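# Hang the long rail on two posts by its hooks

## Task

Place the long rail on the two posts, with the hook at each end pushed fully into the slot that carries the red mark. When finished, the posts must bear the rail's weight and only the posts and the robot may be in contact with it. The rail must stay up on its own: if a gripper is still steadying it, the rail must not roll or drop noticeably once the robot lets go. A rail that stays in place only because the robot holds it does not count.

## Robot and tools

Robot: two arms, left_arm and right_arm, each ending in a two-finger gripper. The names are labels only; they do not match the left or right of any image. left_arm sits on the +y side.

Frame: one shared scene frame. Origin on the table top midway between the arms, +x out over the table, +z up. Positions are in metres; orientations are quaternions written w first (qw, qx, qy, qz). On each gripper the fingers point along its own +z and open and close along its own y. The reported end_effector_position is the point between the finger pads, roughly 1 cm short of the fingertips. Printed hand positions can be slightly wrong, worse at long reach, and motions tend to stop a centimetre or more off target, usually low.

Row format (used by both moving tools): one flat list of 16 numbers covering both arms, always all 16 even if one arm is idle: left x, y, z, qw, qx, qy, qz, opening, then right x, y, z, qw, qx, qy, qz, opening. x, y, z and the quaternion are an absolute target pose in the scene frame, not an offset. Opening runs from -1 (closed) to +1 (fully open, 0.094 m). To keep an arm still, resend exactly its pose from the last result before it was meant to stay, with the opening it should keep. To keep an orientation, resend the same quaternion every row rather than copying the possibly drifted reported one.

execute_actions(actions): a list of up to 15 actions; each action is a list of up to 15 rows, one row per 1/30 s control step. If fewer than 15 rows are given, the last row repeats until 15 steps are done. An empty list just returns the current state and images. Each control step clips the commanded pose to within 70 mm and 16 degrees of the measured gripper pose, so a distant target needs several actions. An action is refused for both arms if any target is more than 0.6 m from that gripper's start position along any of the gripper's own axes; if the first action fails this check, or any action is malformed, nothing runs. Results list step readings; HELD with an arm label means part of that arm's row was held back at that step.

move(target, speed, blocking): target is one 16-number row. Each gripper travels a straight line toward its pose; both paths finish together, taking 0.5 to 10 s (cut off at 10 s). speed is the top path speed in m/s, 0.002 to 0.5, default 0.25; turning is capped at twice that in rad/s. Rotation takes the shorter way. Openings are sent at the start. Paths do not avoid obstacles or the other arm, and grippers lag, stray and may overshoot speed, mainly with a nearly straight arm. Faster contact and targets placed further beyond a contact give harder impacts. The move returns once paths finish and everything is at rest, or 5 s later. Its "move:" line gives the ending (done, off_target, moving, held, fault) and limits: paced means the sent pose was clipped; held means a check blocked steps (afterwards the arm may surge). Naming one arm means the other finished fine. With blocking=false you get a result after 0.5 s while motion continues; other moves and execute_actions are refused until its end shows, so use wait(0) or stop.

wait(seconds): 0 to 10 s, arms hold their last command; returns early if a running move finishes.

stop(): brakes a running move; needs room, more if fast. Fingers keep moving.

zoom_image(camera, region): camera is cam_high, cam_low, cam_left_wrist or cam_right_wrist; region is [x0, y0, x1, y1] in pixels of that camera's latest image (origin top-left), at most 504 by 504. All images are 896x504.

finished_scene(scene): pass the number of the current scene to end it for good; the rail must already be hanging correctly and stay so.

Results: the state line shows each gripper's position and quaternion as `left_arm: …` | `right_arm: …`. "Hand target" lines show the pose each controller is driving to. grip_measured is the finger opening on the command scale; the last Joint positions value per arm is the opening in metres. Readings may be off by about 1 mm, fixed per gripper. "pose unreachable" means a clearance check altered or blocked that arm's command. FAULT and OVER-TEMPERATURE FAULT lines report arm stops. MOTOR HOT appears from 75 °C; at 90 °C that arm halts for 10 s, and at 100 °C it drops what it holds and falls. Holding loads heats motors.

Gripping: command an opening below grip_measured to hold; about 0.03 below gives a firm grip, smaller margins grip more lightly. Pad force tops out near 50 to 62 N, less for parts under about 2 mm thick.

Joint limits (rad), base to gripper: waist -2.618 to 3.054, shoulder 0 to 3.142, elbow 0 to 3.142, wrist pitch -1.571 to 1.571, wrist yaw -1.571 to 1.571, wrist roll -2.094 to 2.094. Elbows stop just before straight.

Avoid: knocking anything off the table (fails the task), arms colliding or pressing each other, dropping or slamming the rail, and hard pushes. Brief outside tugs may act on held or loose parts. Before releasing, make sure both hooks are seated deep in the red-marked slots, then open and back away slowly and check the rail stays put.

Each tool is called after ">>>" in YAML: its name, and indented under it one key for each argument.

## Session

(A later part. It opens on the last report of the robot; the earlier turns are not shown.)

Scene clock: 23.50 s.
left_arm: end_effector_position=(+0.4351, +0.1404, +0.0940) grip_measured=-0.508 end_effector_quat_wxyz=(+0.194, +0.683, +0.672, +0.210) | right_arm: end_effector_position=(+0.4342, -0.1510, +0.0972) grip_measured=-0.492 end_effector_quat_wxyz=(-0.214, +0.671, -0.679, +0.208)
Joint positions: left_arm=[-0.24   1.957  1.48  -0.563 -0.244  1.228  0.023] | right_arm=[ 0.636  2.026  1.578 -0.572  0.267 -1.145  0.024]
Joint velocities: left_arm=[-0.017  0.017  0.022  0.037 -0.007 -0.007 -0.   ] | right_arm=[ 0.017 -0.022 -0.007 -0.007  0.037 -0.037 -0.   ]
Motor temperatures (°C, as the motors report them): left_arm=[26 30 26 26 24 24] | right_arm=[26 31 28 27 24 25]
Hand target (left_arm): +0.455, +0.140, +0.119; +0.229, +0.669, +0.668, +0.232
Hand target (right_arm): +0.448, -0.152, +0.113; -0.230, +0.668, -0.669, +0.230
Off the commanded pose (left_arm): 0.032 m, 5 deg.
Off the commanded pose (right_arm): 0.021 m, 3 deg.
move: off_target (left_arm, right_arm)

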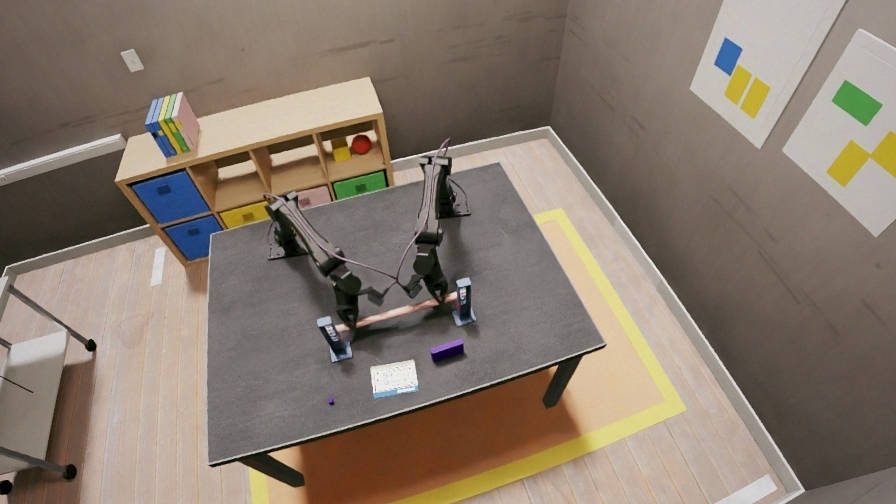

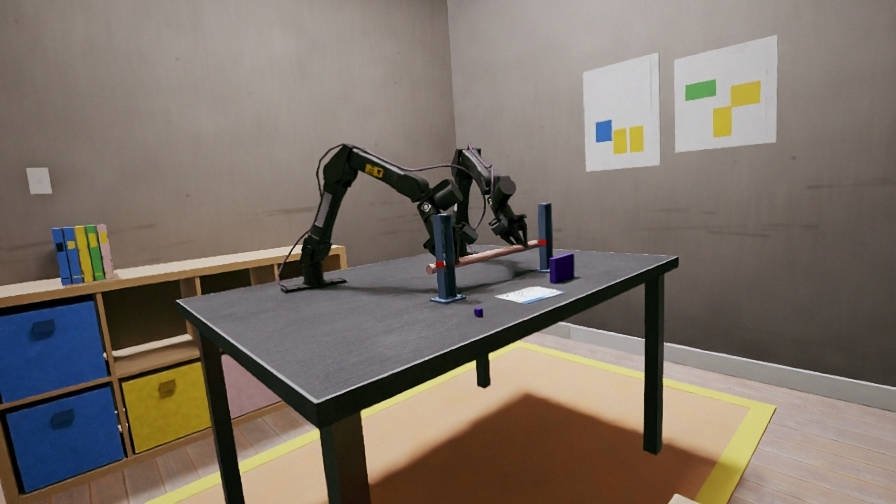

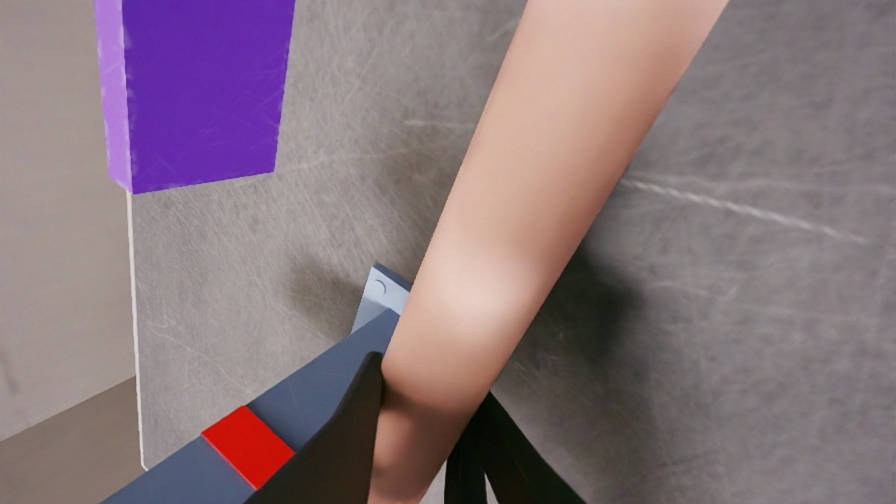

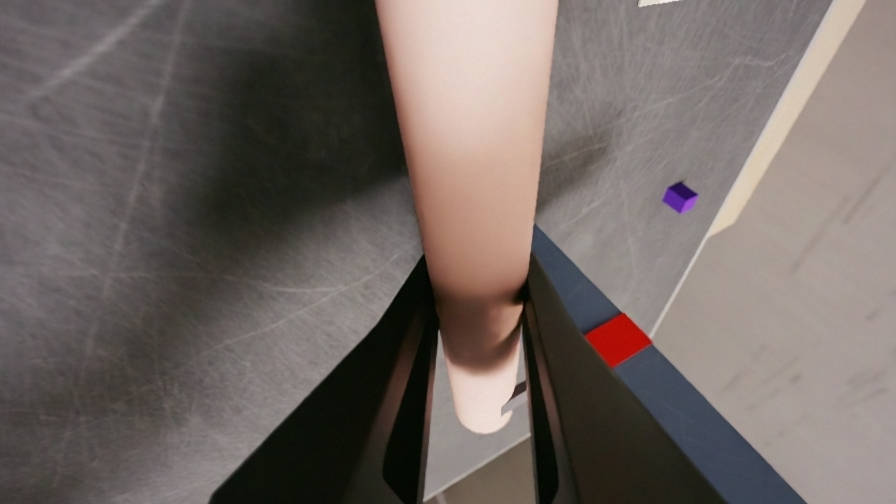

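The hooks now show behind the slots, so I'll advance further.

>>> move:
  target: [0.48,0.139,0.121,0.23,0.669,0.669,0.23,-0.55,0.472,-0.152,0.114,0.23,-0.669,0.669,-0.23,-0.55]
  speed: 0.03

>>> zoom_image:
  camera: "cam_low"
  region: [410, 220, 570, 285]

>>> zoom_image:
  camera: "cam_high"
  region: [305, 300, 375, 365]

>>> zoom_image:
  camera: "cam_high"
  region: [425, 270, 495, 330]

Scene clock: 25.67 s.
left_arm: end_effector_position=(+0.4384, +0.1399, +0.0848) grip_measured=-0.508 end_effector_quat_wxyz=(+0.168, +0.684, +0.685, +0.187) | right_arm: end_effector_position=(+0.4485, -0.1514, +0.0892) grip_measured=-0.492 end_effector_quat_wxyz=(-0.196, +0.685, -0.673, +0.199)
Joint positions: left_arm=[-0.23   2.026  1.577 -0.662 -0.221  1.205  0.023] | right_arm=[ 0.615  2.108  1.69  -0.637  0.246 -1.183  0.024]
Joint velocities: left_arm=[ 0.012  0.022  0.017 -0.022  0.066  0.051  0.   ] | right_arm=[-0.022 -0.022  0.002 -0.081 -0.037  0.007 -0.   ]
Motor temperatures (°C, as the motors report them): left_arm=[26 30 27 26 24 24] | right_arm=[26 32 29 27 24 25]
Hand target (left_arm): +0.474, +0.142, +0.125; +0.227, +0.668, +0.670, +0.232
Hand target (right_arm): +0.469, -0.153, +0.116; -0.229, +0.668, -0.669, +0.230
Off the commanded pose (left_arm): 0.055 m, 9 deg.
Off the commanded pose (right_arm): 0.034 m, 6 deg.
move: off_target (left_arm, right_arm)

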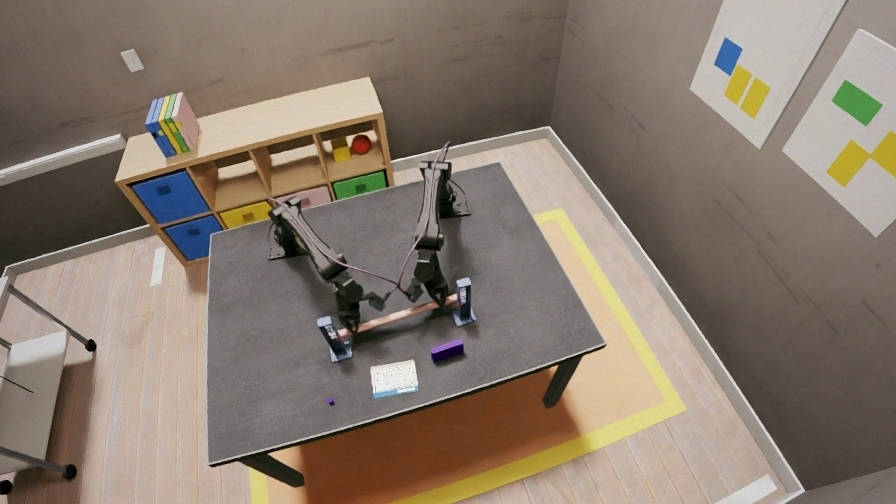

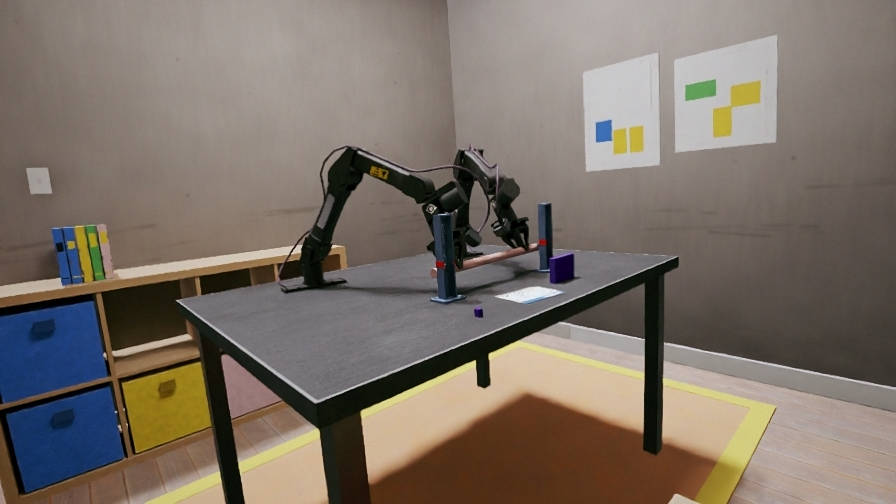

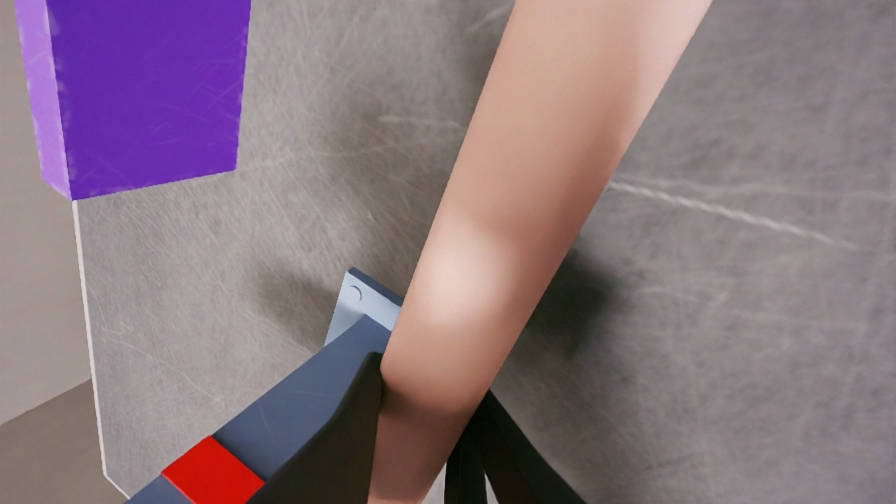

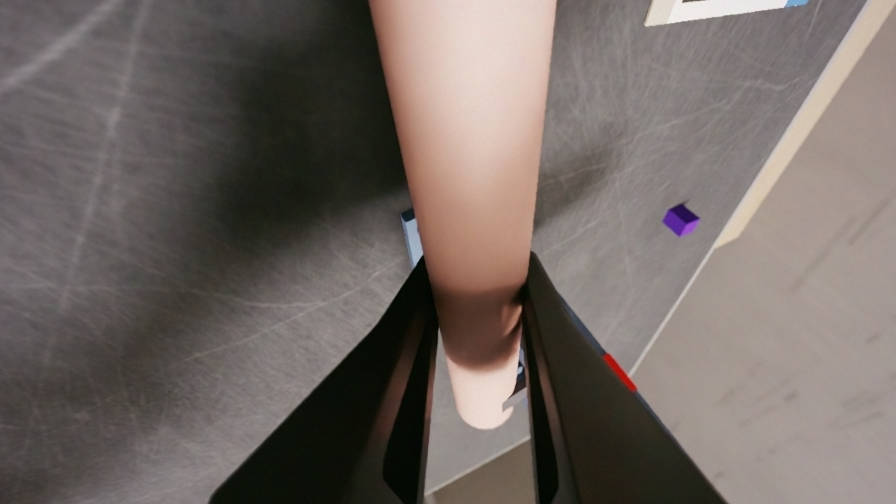

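Region (410, 220, 570, 285) of cam_low's 896x504 image, scaled by 3.150, with more detail than that image has; it fills the top 205 rows of this view, and the rest is white.

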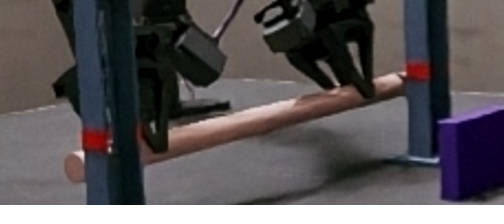

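Region (305, 300, 375, 365) of cam_high's 896x504 image, scaled by 7.200, with more detail than that image has; it fills the top 468 rows of this view, and the rest is white.

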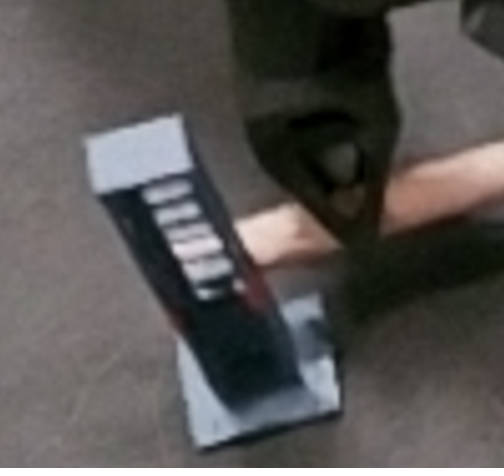

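Region (425, 270, 495, 330) of cam_high's 896x504 image, scaled by 7.200, with more detail than that image has; it fills the top 432 rows of this view, and the rest is white.

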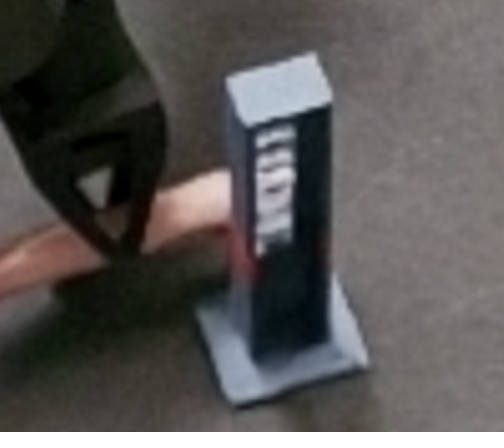

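>>> execute_actions:
  actions:
    - [[0.455,0.137,0.118,0.23,0.669,0.669,0.23,-0.55,0.45,-0.154,0.11,0.23,-0.669,0.669,-0.23,-0.55]]
    - [[0.44,0.136,0.12,0.24,0.665,0.665,0.24,-0.55,0.435,-0.155,0.112,0.24,-0.665,0.665,-0.24,-0.55]]
    - [[0.44,0.136,0.125,0.24,0.665,0.665,0.24,-0.55,0.438,-0.155,0.118,0.24,-0.665,0.665,-0.24,-0.55]]
    - [[0.447,0.136,0.125,0.24,0.665,0.665,0.24,-0.55,0.445,-0.155,0.118,0.24,-0.665,0.665,-0.24,-0.55]]

>>> zoom_image:
  camera: "cam_low"
  region: [410, 220, 570, 285]

>>> zoom_image:
  camera: "cam_high"
  region: [315, 315, 350, 350]

>>> zoom_image:
  camera: "cam_high"
  region: [445, 280, 480, 315]

Scene clock: 28.07 s.
left_arm: end_effector_position=(+0.4301, +0.1376, +0.0948) grip_measured=-0.508 end_effector_quat_wxyz=(+0.205, +0.677, +0.671, +0.220) | right_arm: end_effector_position=(+0.4318, -0.1537, +0.0998) grip_measured=-0.492 end_effector_quat_wxyz=(-0.224, +0.670, -0.673, +0.220)
Joint positions: left_arm=[-0.256  1.926  1.422 -0.509 -0.263  1.214  0.023] | right_arm=[ 0.639  1.993  1.521 -0.518  0.282 -1.158  0.024]
Joint velocities: left_arm=[-0.022 -0.022 -0.007  0.022  0.037 -0.051  0.001] | right_arm=[-0.007 -0.012  0.012  0.051  0.022  0.037 -0.   ]
Motor temperatures (°C, as the motors report them): left_arm=[26 31 27 27 24 24] | right_arm=[26 33 29 27 24 25]
Hand target (left_arm): +0.445, +0.137, +0.126; +0.239, +0.665, +0.665, +0.241
Hand target (right_arm): +0.444, -0.156, +0.119; -0.240, +0.665, -0.665, +0.240
Off the commanded pose (left_arm): 0.035 m, 5 deg.
Off the commanded pose (right_arm): 0.022 m, 3 deg.
Step readings (end_effector_position; steps 1 to 15: 1st action; 16 to 30: 2nd action; 31 to 45: 3rd action; 46 to 60: 4th action):
0: left_arm (+0.4384, +0.1400, +0.0846) | right_arm (+0.4485, -0.1514, +0.0893)
1: left_arm (+0.4373, +0.1401, +0.0838) | right_arm (+0.4476, -0.1518, +0.0885)
2: left_arm (+0.4369, +0.1401, +0.0840) | right_arm (+0.4446, -0.1519, +0.0874)
4: left_arm (+0.4364, +0.1397, +0.0845) | right_arm (+0.4409, -0.1522, +0.0879)
8: left_arm (+0.4367, +0.1396, +0.0851) | right_arm (+0.4410, -0.1522, +0.0898)
15: left_arm (+0.4367, +0.1396, +0.0848) | right_arm (+0.4413, -0.1522, +0.0890)
16: left_arm (+0.4357, +0.1394, +0.0850) | right_arm (+0.4405, -0.1523, +0.0891)
17: left_arm (+0.4331, +0.1391, +0.0853) | right_arm (+0.4366, -0.1527, +0.0886)
19: left_arm (+0.4253, +0.1381, +0.0860) | right_arm (+0.4278, -0.1535, +0.0883)
23: left_arm (+0.4242, +0.1378, +0.0895) | right_arm (+0.4260, -0.1535, +0.0921)
30: left_arm (+0.4285, +0.1377, +0.0926) | right_arm (+0.4298, -0.1537, +0.0950)
31: left_arm (+0.4285, +0.1378, +0.0926) | right_arm (+0.4299, -0.1537, +0.0950)
32: left_arm (+0.4285, +0.1378, +0.0926) | right_arm (+0.4299, -0.1537, +0.0950)
34: left_arm (+0.4285, +0.1378, +0.0926) | right_arm (+0.4299, -0.1537, +0.0950)
38: left_arm (+0.4285, +0.1378, +0.0926) | right_arm (+0.4299, -0.1537, +0.0950)
45: left_arm (+0.4285, +0.1378, +0.0926) | right_arm (+0.4299, -0.1537, +0.0950)
46: left_arm (+0.4285, +0.1378, +0.0926) | right_arm (+0.4301, -0.1536, +0.0957)
47: left_arm (+0.4285, +0.1378, +0.0926) | right_arm (+0.4303, -0.1535, +0.0965)
49: left_arm (+0.4288, +0.1379, +0.0929) | right_arm (+0.4308, -0.1533, +0.0981)
53: left_arm (+0.4299, +0.1376, +0.0945) | right_arm (+0.4317, -0.1536, +0.0996)
60: end_effector_position above

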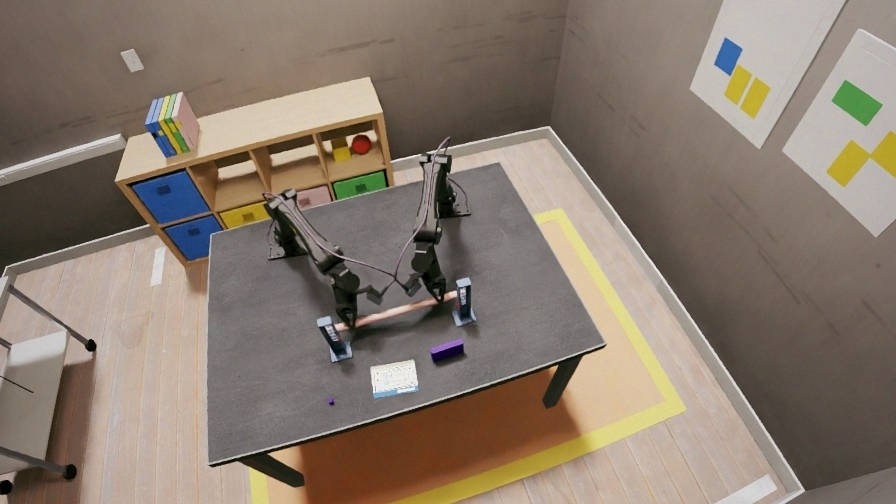

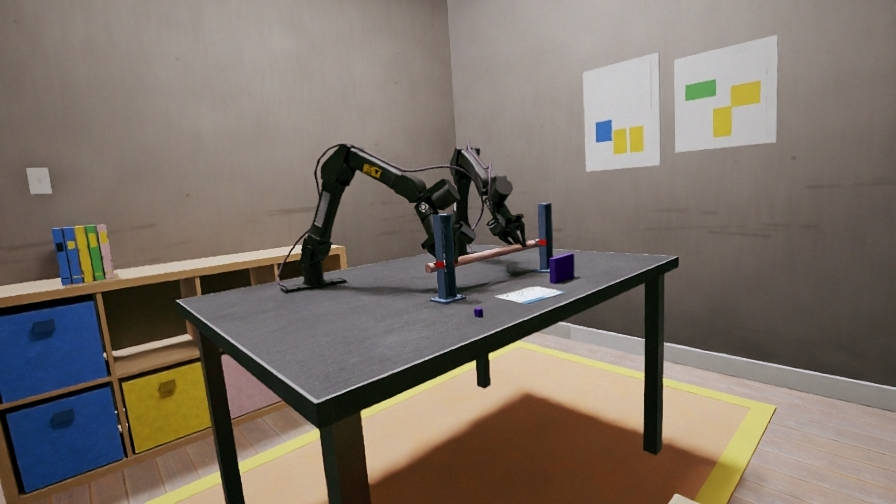

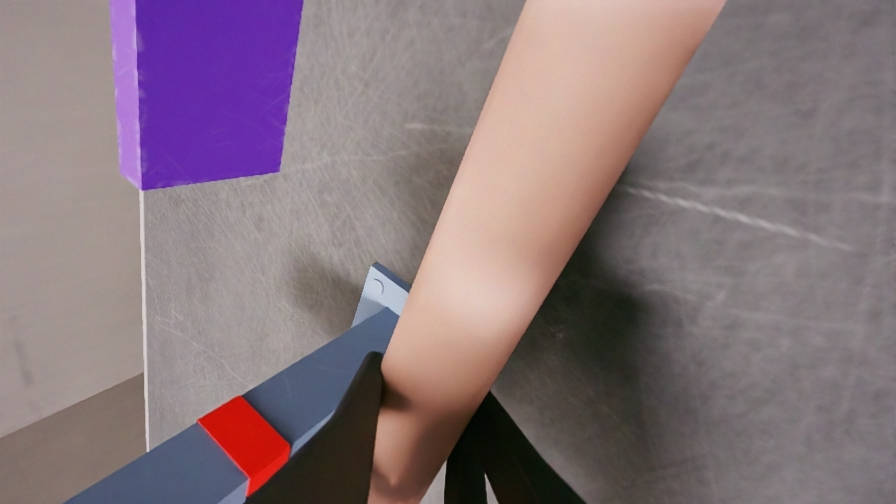

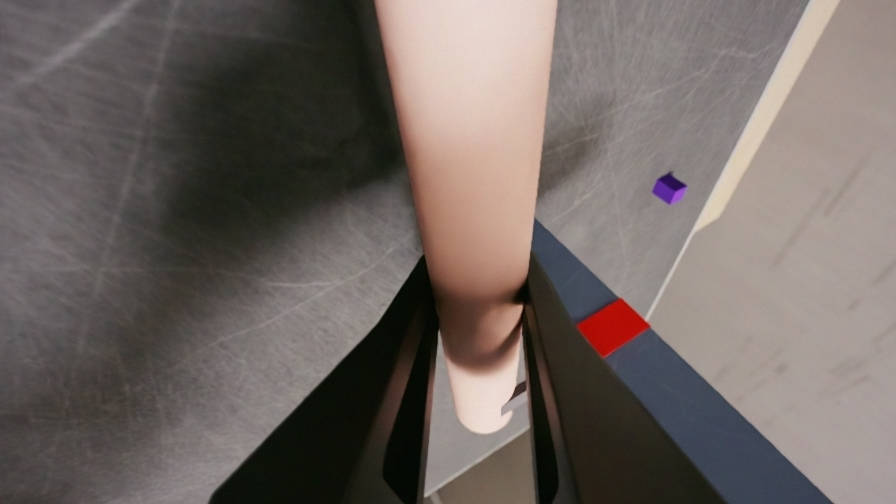

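Region (410, 220, 570, 285) of cam_low's 896x504 image, scaled by 3.150, with more detail than that image has; it fills the top 205 rows of this view, and the rest is white.

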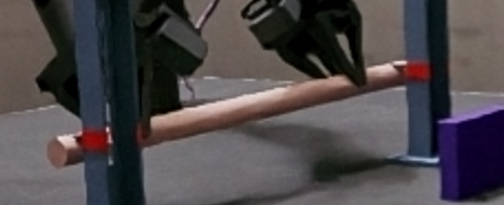

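Region (315, 315, 350, 350) of cam_high's 896x504 image, scaled by 14.400, with more detail than that image has.

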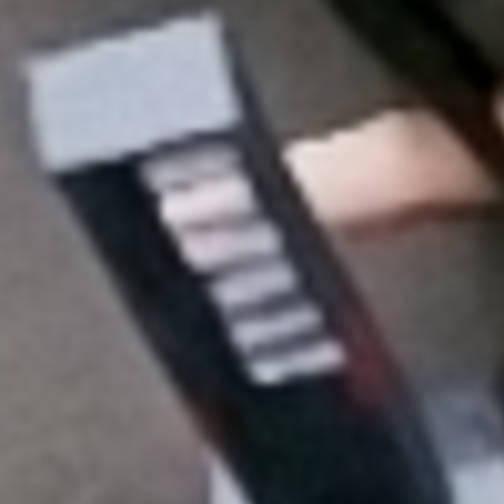

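Region (445, 280, 480, 315) of cam_high's 896x504 image, scaled by 14.400, with more detail than that image has.

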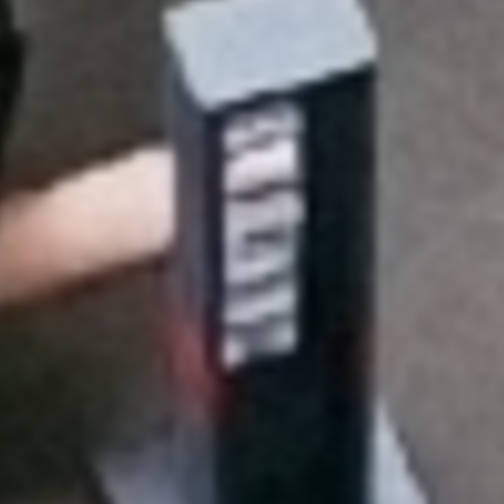

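>>> execute_actions:
  actions:
    - [[0.45,0.135,0.128,0.24,0.665,0.665,0.24,-0.55,0.448,-0.156,0.119,0.24,-0.665,0.665,-0.24,-0.55]]
    - [[0.456,0.135,0.131,0.24,0.665,0.665,0.24,-0.55,0.454,-0.156,0.12,0.24,-0.665,0.665,-0.24,-0.55]]
    - [[0.462,0.135,0.133,0.24,0.665,0.665,0.24,-0.55,0.46,-0.156,0.121,0.24,-0.665,0.665,-0.24,-0.55]]
    - [[0.468,0.135,0.135,0.24,0.665,0.665,0.24,-0.55,0.466,-0.156,0.122,0.24,-0.665,0.665,-0.24,-0.55]]

>>> zoom_image:
  camera: "cam_low"
  region: [410, 220, 570, 285]

>>> zoom_image:
  camera: "cam_high"
  region: [310, 270, 490, 360]

Scene clock: 30.30 s.
left_arm: end_effector_position=(+0.4385, +0.1371, +0.1049) grip_measured=-0.508 end_effector_quat_wxyz=(+0.191, +0.678, +0.676, +0.214) | right_arm: end_effector_position=(+0.4490, -0.1543, +0.1029) grip_measured=-0.492 end_effector_quat_wxyz=(-0.219, +0.675, -0.670, +0.216)
Joint positions: left_arm=[-0.249  1.968  1.538 -0.614 -0.262  1.21   0.023] | right_arm=[ 0.616  2.054  1.631 -0.574  0.263 -1.186  0.024]
Joint velocities: left_arm=[ 0.017 -0.002  0.002 -0.007 -0.007 -0.051  0.   ] | right_arm=[-0.002 -0.012  0.007 -0.037  0.139 -0.051  0.001]
Motor temperatures (°C, as the motors report them): left_arm=[26 32 27 27 24 24] | right_arm=[26 33 29 27 24 25]
Hand target (left_arm): +0.465, +0.137, +0.137; +0.239, +0.665, +0.665, +0.242
Hand target (right_arm): +0.464, -0.157, +0.123; -0.240, +0.665, -0.665, +0.240
Off the commanded pose (left_arm): 0.042 m, 7 deg.
Off the commanded pose (right_arm): 0.026 m, 4 deg.
Step readings (end_effector_position; steps 1 to 15: 1st action; 16 to 30: 2nd action; 31 to 45: 3rd action; 46 to 60: 4th action):
0: left_arm (+0.4301, +0.1376, +0.0948) | right_arm (+0.4318, -0.1537, +0.0998)
1: left_arm (+0.4304, +0.1374, +0.0958) | right_arm (+0.4318, -0.1537, +0.1001)
2: left_arm (+0.4307, +0.1374, +0.0967) | right_arm (+0.4324, -0.1537, +0.1006)
4: left_arm (+0.4325, +0.1371, +0.0998) | right_arm (+0.4341, -0.1542, +0.1025)
8: left_arm (+0.4344, +0.1365, +0.1028) | right_arm (+0.4362, -0.1549, +0.1050)
15: left_arm (+0.4343, +0.1366, +0.1027) | right_arm (+0.4362, -0.1548, +0.1051)
16: left_arm (+0.4346, +0.1366, +0.1030) | right_arm (+0.4366, -0.1548, +0.1050)
17: left_arm (+0.4358, +0.1368, +0.1038) | right_arm (+0.4379, -0.1546, +0.1054)
19: left_arm (+0.4370, +0.1372, +0.1045) | right_arm (+0.4409, -0.1543, +0.1061)
23: left_arm (+0.4371, +0.1373, +0.1047) | right_arm (+0.4415, -0.1541, +0.1054)
30: left_arm (+0.4371, +0.1373, +0.1048) | right_arm (+0.4414, -0.1541, +0.1053)
31: left_arm (+0.4374, +0.1374, +0.1051) | right_arm (+0.4418, -0.1542, +0.1054)
32: left_arm (+0.4376, +0.1373, +0.1050) | right_arm (+0.4430, -0.1542, +0.1057)
34: left_arm (+0.4379, +0.1371, +0.1050) | right_arm (+0.4451, -0.1542, +0.1052)
38: left_arm (+0.4378, +0.1372, +0.1048) | right_arm (+0.4454, -0.1542, +0.1036)
45: left_arm (+0.4377, +0.1372, +0.1047) | right_arm (+0.4452, -0.1543, +0.1038)
46: left_arm (+0.4382, +0.1373, +0.1049) | right_arm (+0.4456, -0.1541, +0.1039)
47: left_arm (+0.4384, +0.1373, +0.1050) | right_arm (+0.4470, -0.1543, +0.1042)
49: left_arm (+0.4386, +0.1371, +0.1051) | right_arm (+0.4490, -0.1544, +0.1041)
53: left_arm (+0.4385, +0.1371, +0.1048) | right_arm (+0.4491, -0.1543, +0.1027)
60: end_effector_position above

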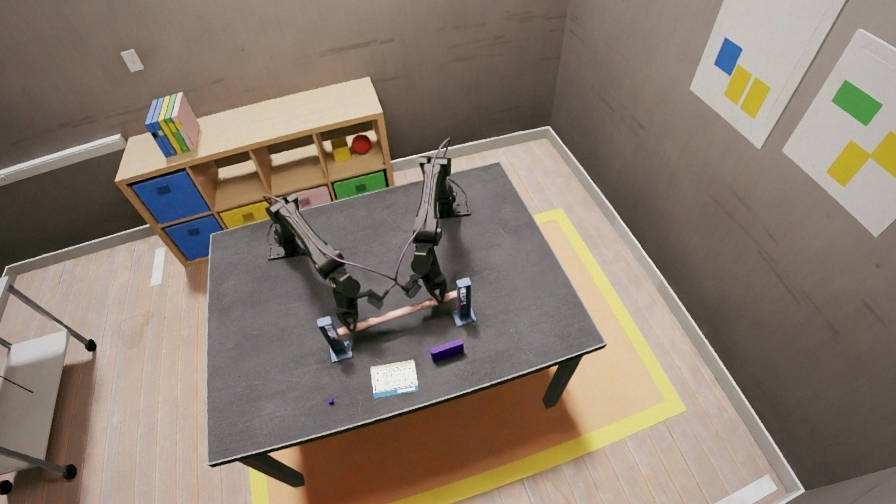

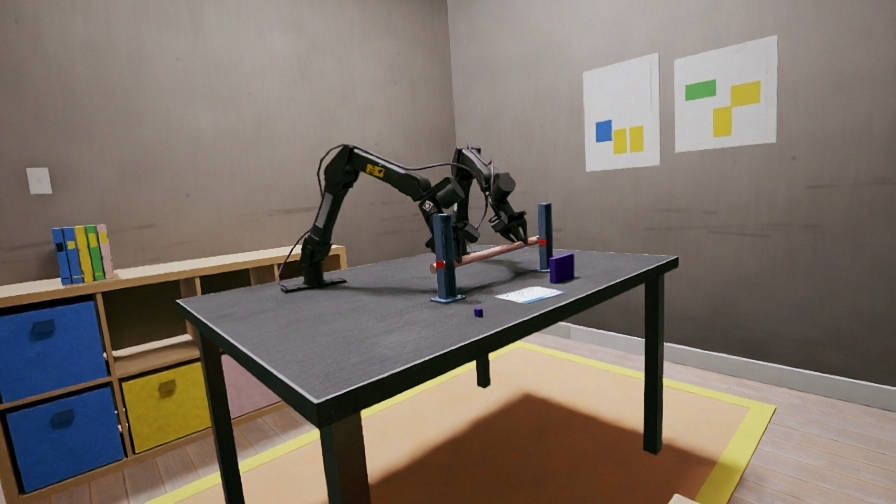

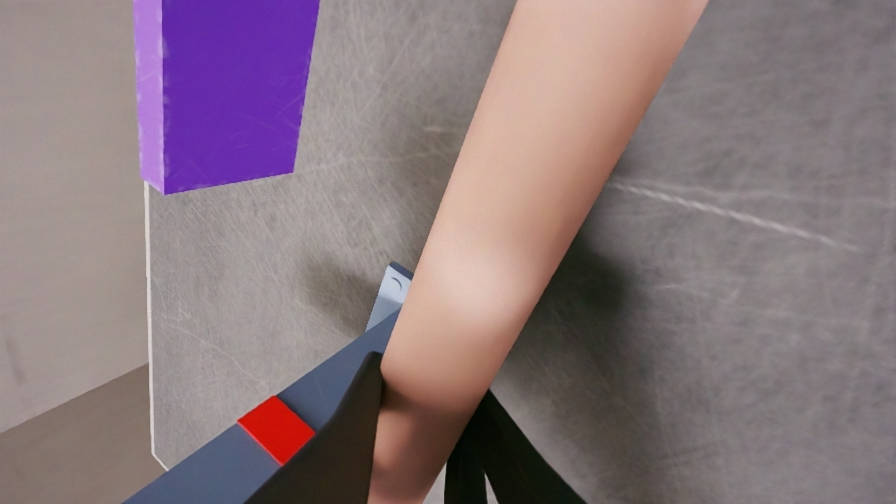

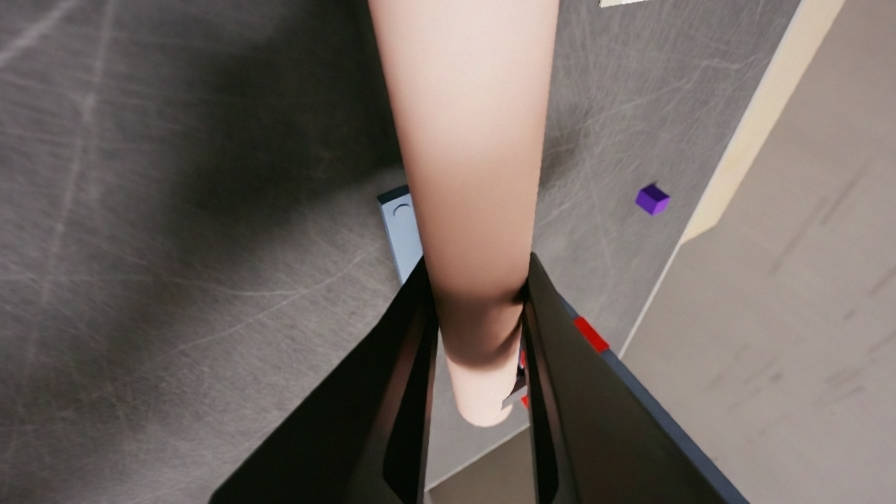

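Region (410, 220, 570, 285) of cam_low's 896x504 image, scaled by 3.150, with more detail than that image has; it fills the top 205 rows of this view, and the rest is white.

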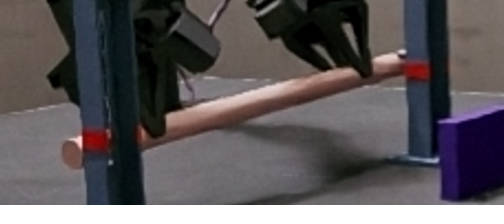

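Region (310, 270, 490, 360) of cam_high's 896x504 image, scaled by 2.800, with more detail than that image has.

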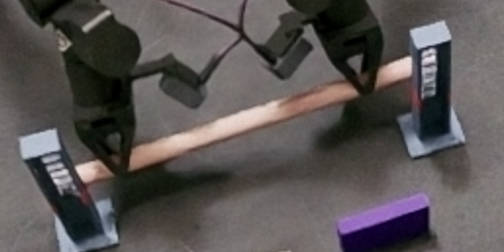

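>>> execute_actions:
  actions:
    - [[0.462,0.135,0.129,0.24,0.665,0.665,0.24,-0.55,0.466,-0.156,0.122,0.24,-0.665,0.665,-0.24,-0.55]]
    - [[0.462,0.135,0.123,0.24,0.665,0.665,0.24,-0.55,0.466,-0.156,0.122,0.24,-0.665,0.665,-0.24,-0.55]]
    - [[0.463,0.135,0.118,0.24,0.665,0.665,0.24,-0.55,0.466,-0.156,0.122,0.24,-0.665,0.665,-0.24,-0.55]]

>>> zoom_image:
  camera: "cam_low"
  region: [410, 220, 570, 285]

>>> zoom_image:
  camera: "cam_high"
  region: [315, 315, 350, 350]

>>> zoom_image:
  camera: "cam_high"
  region: [445, 280, 480, 315]

Scene clock: 32.13 s.
left_arm: end_effector_position=(+0.4384, +0.1372, +0.0998) grip_measured=-0.508 end_effector_quat_wxyz=(+0.194, +0.676, +0.678, +0.215) | right_arm: end_effector_position=(+0.4487, -0.1542, +0.1027) grip_measured=-0.492 end_effector_quat_wxyz=(-0.218, +0.677, -0.669, +0.216)
Joint positions: left_arm=[-0.249  1.968  1.515 -0.586 -0.262  1.205  0.023] | right_arm=[ 0.616  2.054  1.631 -0.575  0.261 -1.19   0.024]
Joint velocities: left_arm=[ 0.002 -0.012  0.012  0.051  0.037  0.022  0.   ] | right_arm=[ 0.002  0.002 -0.012 -0.037  0.051 -0.066  0.   ]
Motor temperatures (°C, as the motors report them): left_arm=[26 32 27 27 24 24] | right_arm=[26 33 29 27 24 25]
Hand target (left_arm): +0.461, +0.136, +0.120; +0.237, +0.665, +0.665, +0.242
Hand target (right_arm): +0.464, -0.157, +0.123; -0.240, +0.665, -0.665, +0.240
Off the commanded pose (left_arm): 0.031 m, 6 deg.
Off the commanded pose (right_arm): 0.026 m, 4 deg.
Step readings (end_effector_position; steps 1 to 15: 1st action; 16 to 30: 2nd action; 31 to 45: 3rd action):
0: left_arm (+0.4384, +0.1371, +0.1048) | right_arm (+0.4489, -0.1543, +0.1028)
1: left_arm (+0.4384, +0.1371, +0.1048) | right_arm (+0.4489, -0.1543, +0.1028)
2: left_arm (+0.4384, +0.1371, +0.1048) | right_arm (+0.4489, -0.1543, +0.1028)
4: left_arm (+0.4384, +0.1371, +0.1048) | right_arm (+0.4489, -0.1543, +0.1028)
8: left_arm (+0.4384, +0.1371, +0.1048) | right_arm (+0.4489, -0.1543, +0.1028)
15: left_arm (+0.4384, +0.1371, +0.1048) | right_arm (+0.4489, -0.1543, +0.1028)
16: left_arm (+0.4383, +0.1372, +0.1041) | right_arm (+0.4489, -0.1543, +0.1028)
17: left_arm (+0.4383, +0.1372, +0.1035) | right_arm (+0.4489, -0.1543, +0.1028)
19: left_arm (+0.4382, +0.1372, +0.1024) | right_arm (+0.4488, -0.1541, +0.1028)
23: left_arm (+0.4383, +0.1372, +0.1018) | right_arm (+0.4487, -0.1541, +0.1027)
30: left_arm (+0.4383, +0.1372, +0.1018) | right_arm (+0.4487, -0.1541, +0.1027)
31: left_arm (+0.4382, +0.1373, +0.1014) | right_arm (+0.4487, -0.1541, +0.1027)
32: left_arm (+0.4383, +0.1372, +0.1011) | right_arm (+0.4487, -0.1541, +0.1027)
34: left_arm (+0.4383, +0.1372, +0.1003) | right_arm (+0.4487, -0.1542, +0.1027)
38: left_arm (+0.4384, +0.1372, +0.0998) | right_arm (+0.4487, -0.1542, +0.1027)
45: end_effector_position above

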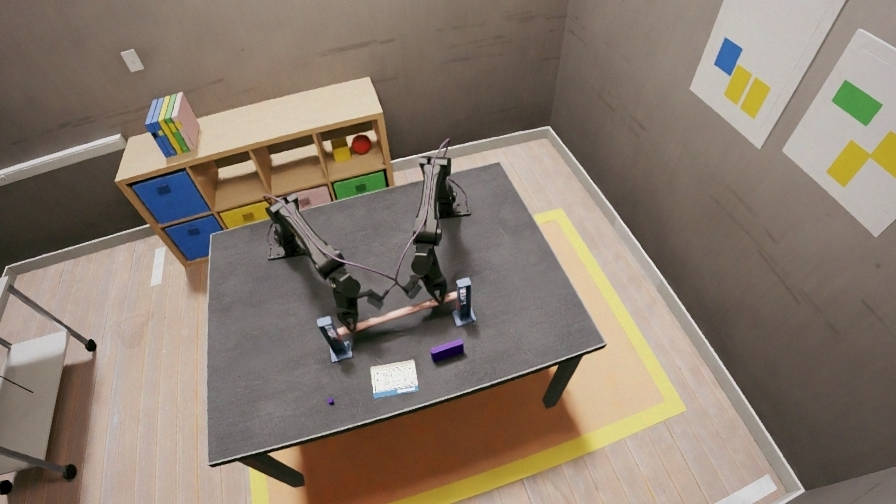

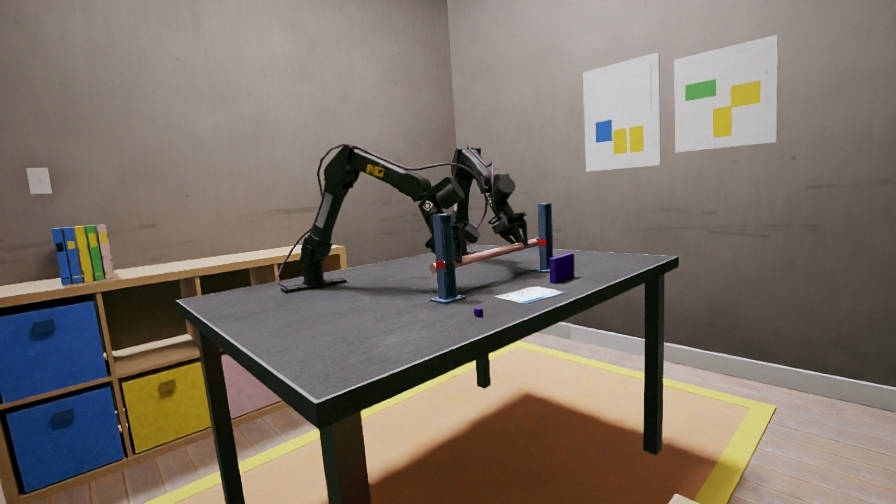

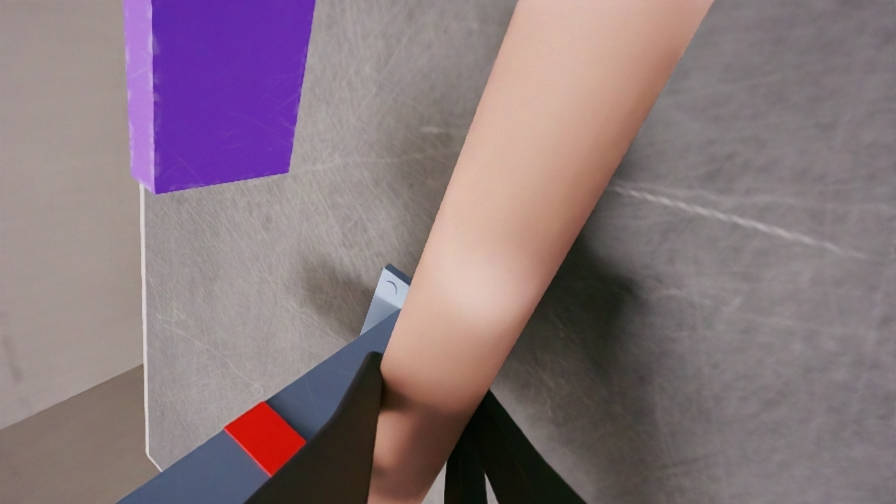

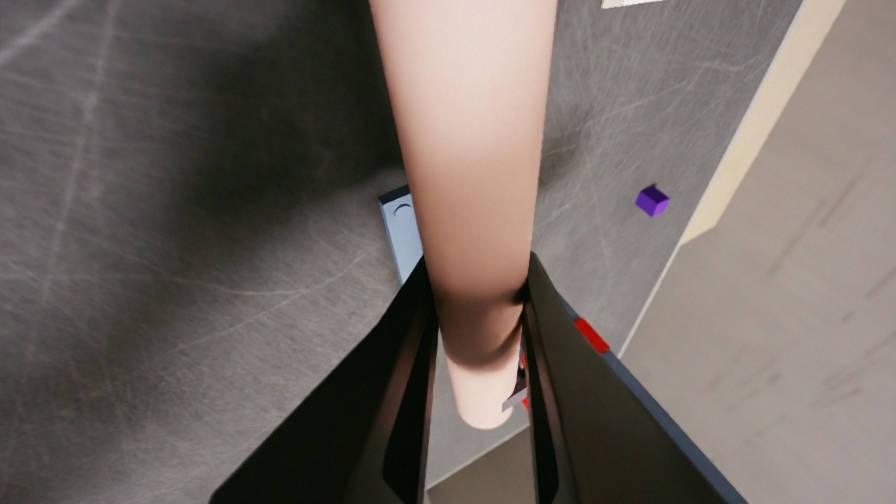

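Region (410, 220, 570, 285) of cam_low's 896x504 image, scaled by 3.150, with more detail than that image has; it fills the top 205 rows of this view, and the rest is white.

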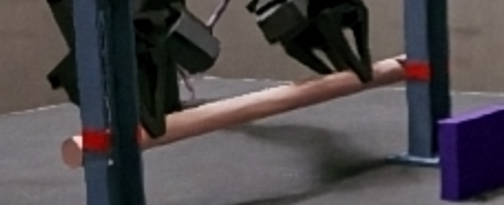

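Region (315, 315, 350, 350) of cam_high's 896x504 image, scaled by 14.400, with more detail than that image has.

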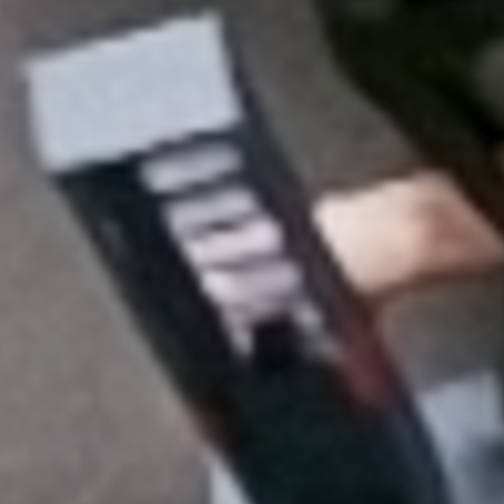

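Region (445, 280, 480, 315) of cam_high's 896x504 image, scaled by 14.400, with more detail than that image has.

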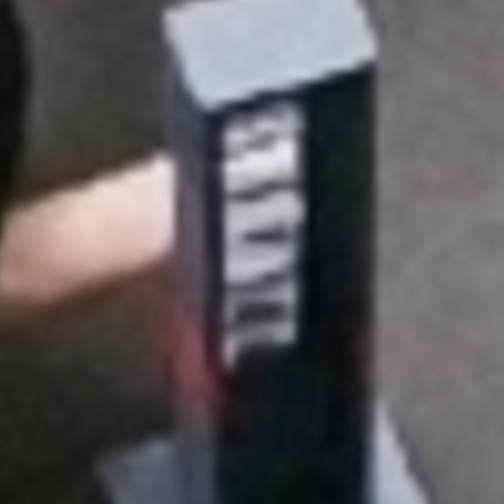

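The right hook is through and centred. The left hook still needs to go lower.

>>> execute_actions:
  actions:
    - [[0.463,0.135,0.114,0.25,0.661,0.661,0.25,-0.55,0.466,-0.156,0.122,0.24,-0.665,0.665,-0.24,-0.55]]
    - [[0.465,0.135,0.110,0.25,0.661,0.661,0.25,-0.55,0.466,-0.156,0.122,0.24,-0.665,0.665,-0.24,-0.55]]
    - [[0.468,0.135,0.107,0.25,0.661,0.661,0.25,-0.55,0.466,-0.156,0.122,0.24,-0.665,0.665,-0.24,-0.55]]

>>> zoom_image:
  camera: "cam_low"
  region: [410, 220, 570, 285]

Scene clock: 33.80 s.
left_arm: end_effector_position=(+0.4503, +0.1353, +0.0908) grip_measured=-0.508 end_effector_quat_wxyz=(+0.219, +0.670, +0.671, +0.228) | right_arm: end_effector_position=(+0.4517, -0.1564, +0.1036) grip_measured=-0.492 end_effector_quat_wxyz=(-0.218, +0.673, -0.670, +0.226)
Joint positions: left_arm=[-0.243  1.98   1.462 -0.458 -0.265  1.222  0.023] | right_arm=[ 0.616  2.057  1.631 -0.564  0.281 -1.19   0.024]
Joint velocities: left_arm=[-0.022 -0.007  0.007  0.022 -0.037  0.007 -0.   ] | right_arm=[-0.002  0.007 -0.007  0.007 -0.051 -0.037 -0.001]
Motor temperatures (°C, as the motors report them): left_arm=[26 32 27 28 24 24] | right_arm=[26 34 30 27 24 25]
Hand target (left_arm): +0.467, +0.136, +0.108; +0.249, +0.661, +0.662, +0.251
Hand target (right_arm): +0.465, -0.157, +0.123; -0.240, +0.665, -0.665, +0.240
Off the commanded pose (left_arm): 0.024 m, 5 deg.
Off the commanded pose (right_arm): 0.023 m, 3 deg.
Step readings (end_effector_position; steps 1 to 15: 1st action; 16 to 30: 2nd action; 31 to 45: 3rd action):
0: left_arm (+0.4384, +0.1372, +0.0998) | right_arm (+0.4487, -0.1542, +0.1027)
1: left_arm (+0.4381, +0.1375, +0.0984) | right_arm (+0.4487, -0.1542, +0.1027)
2: left_arm (+0.4391, +0.1374, +0.0973) | right_arm (+0.4485, -0.1542, +0.1026)
4: left_arm (+0.4421, +0.1375, +0.0949) | right_arm (+0.4487, -0.1542, +0.1027)
8: left_arm (+0.4453, +0.1362, +0.0950) | right_arm (+0.4501, -0.1554, +0.1037)
15: left_arm (+0.4470, +0.1354, +0.0956) | right_arm (+0.4510, -0.1561, +0.1044)
16: left_arm (+0.4471, +0.1353, +0.0955) | right_arm (+0.4510, -0.1562, +0.1044)
17: left_arm (+0.4474, +0.1354, +0.0956) | right_arm (+0.4510, -0.1562, +0.1044)
19: left_arm (+0.4479, +0.1356, +0.0957) | right_arm (+0.4512, -0.1561, +0.1045)
23: left_arm (+0.4482, +0.1357, +0.0957) | right_arm (+0.4512, -0.1561, +0.1045)
30: left_arm (+0.4484, +0.1356, +0.0958) | right_arm (+0.4512, -0.1561, +0.1045)
31: left_arm (+0.4486, +0.1357, +0.0952) | right_arm (+0.4513, -0.1560, +0.1046)
32: left_arm (+0.4492, +0.1356, +0.0944) | right_arm (+0.4514, -0.1561, +0.1047)
34: left_arm (+0.4503, +0.1357, +0.0920) | right_arm (+0.4516, -0.1561, +0.1048)
38: left_arm (+0.4503, +0.1354, +0.0908) | right_arm (+0.4517, -0.1564, +0.1037)
45: end_effector_position above

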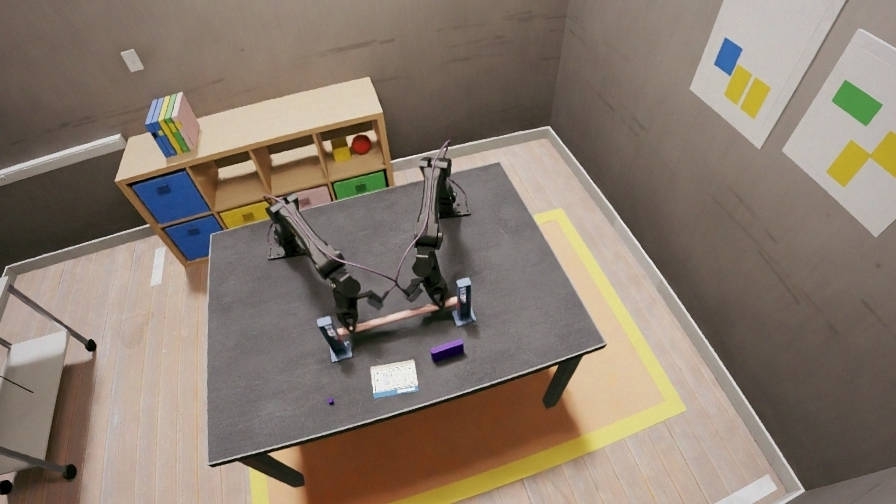

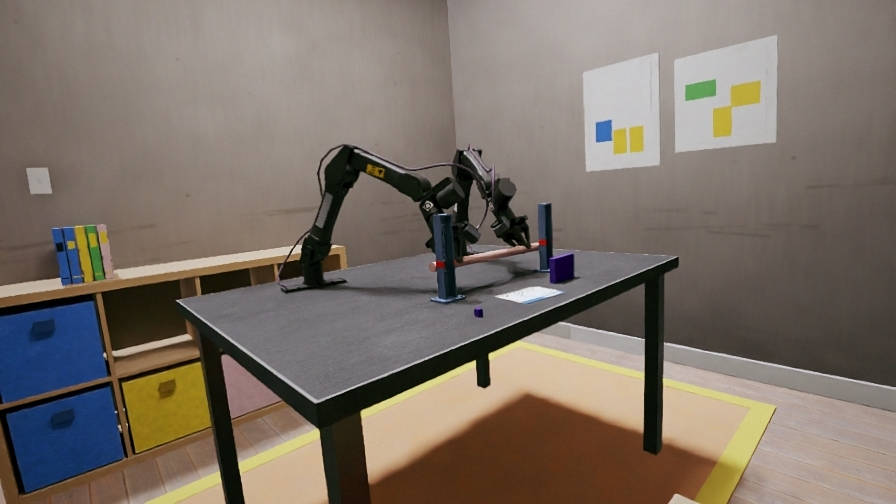

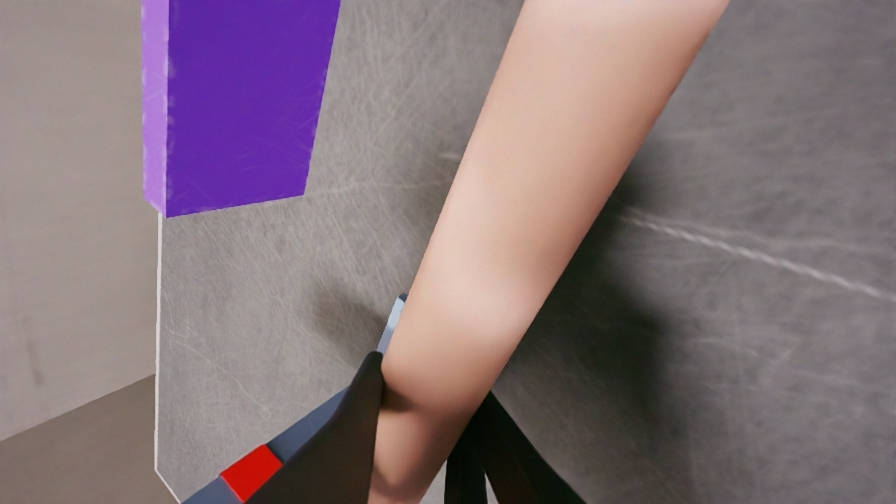

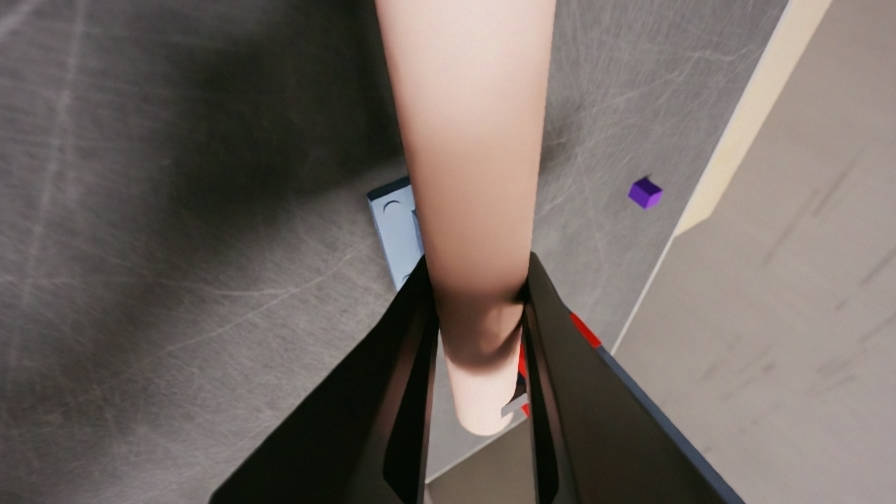

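Region (410, 220, 570, 285) of cam_low's 896x504 image, scaled by 3.150, with more detail than that image has; it fills the top 205 rows of this view, and the rest is white.

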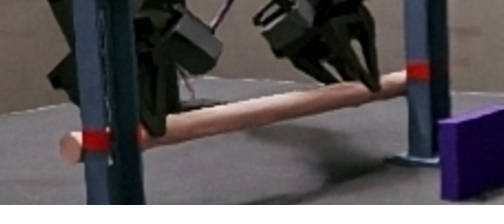

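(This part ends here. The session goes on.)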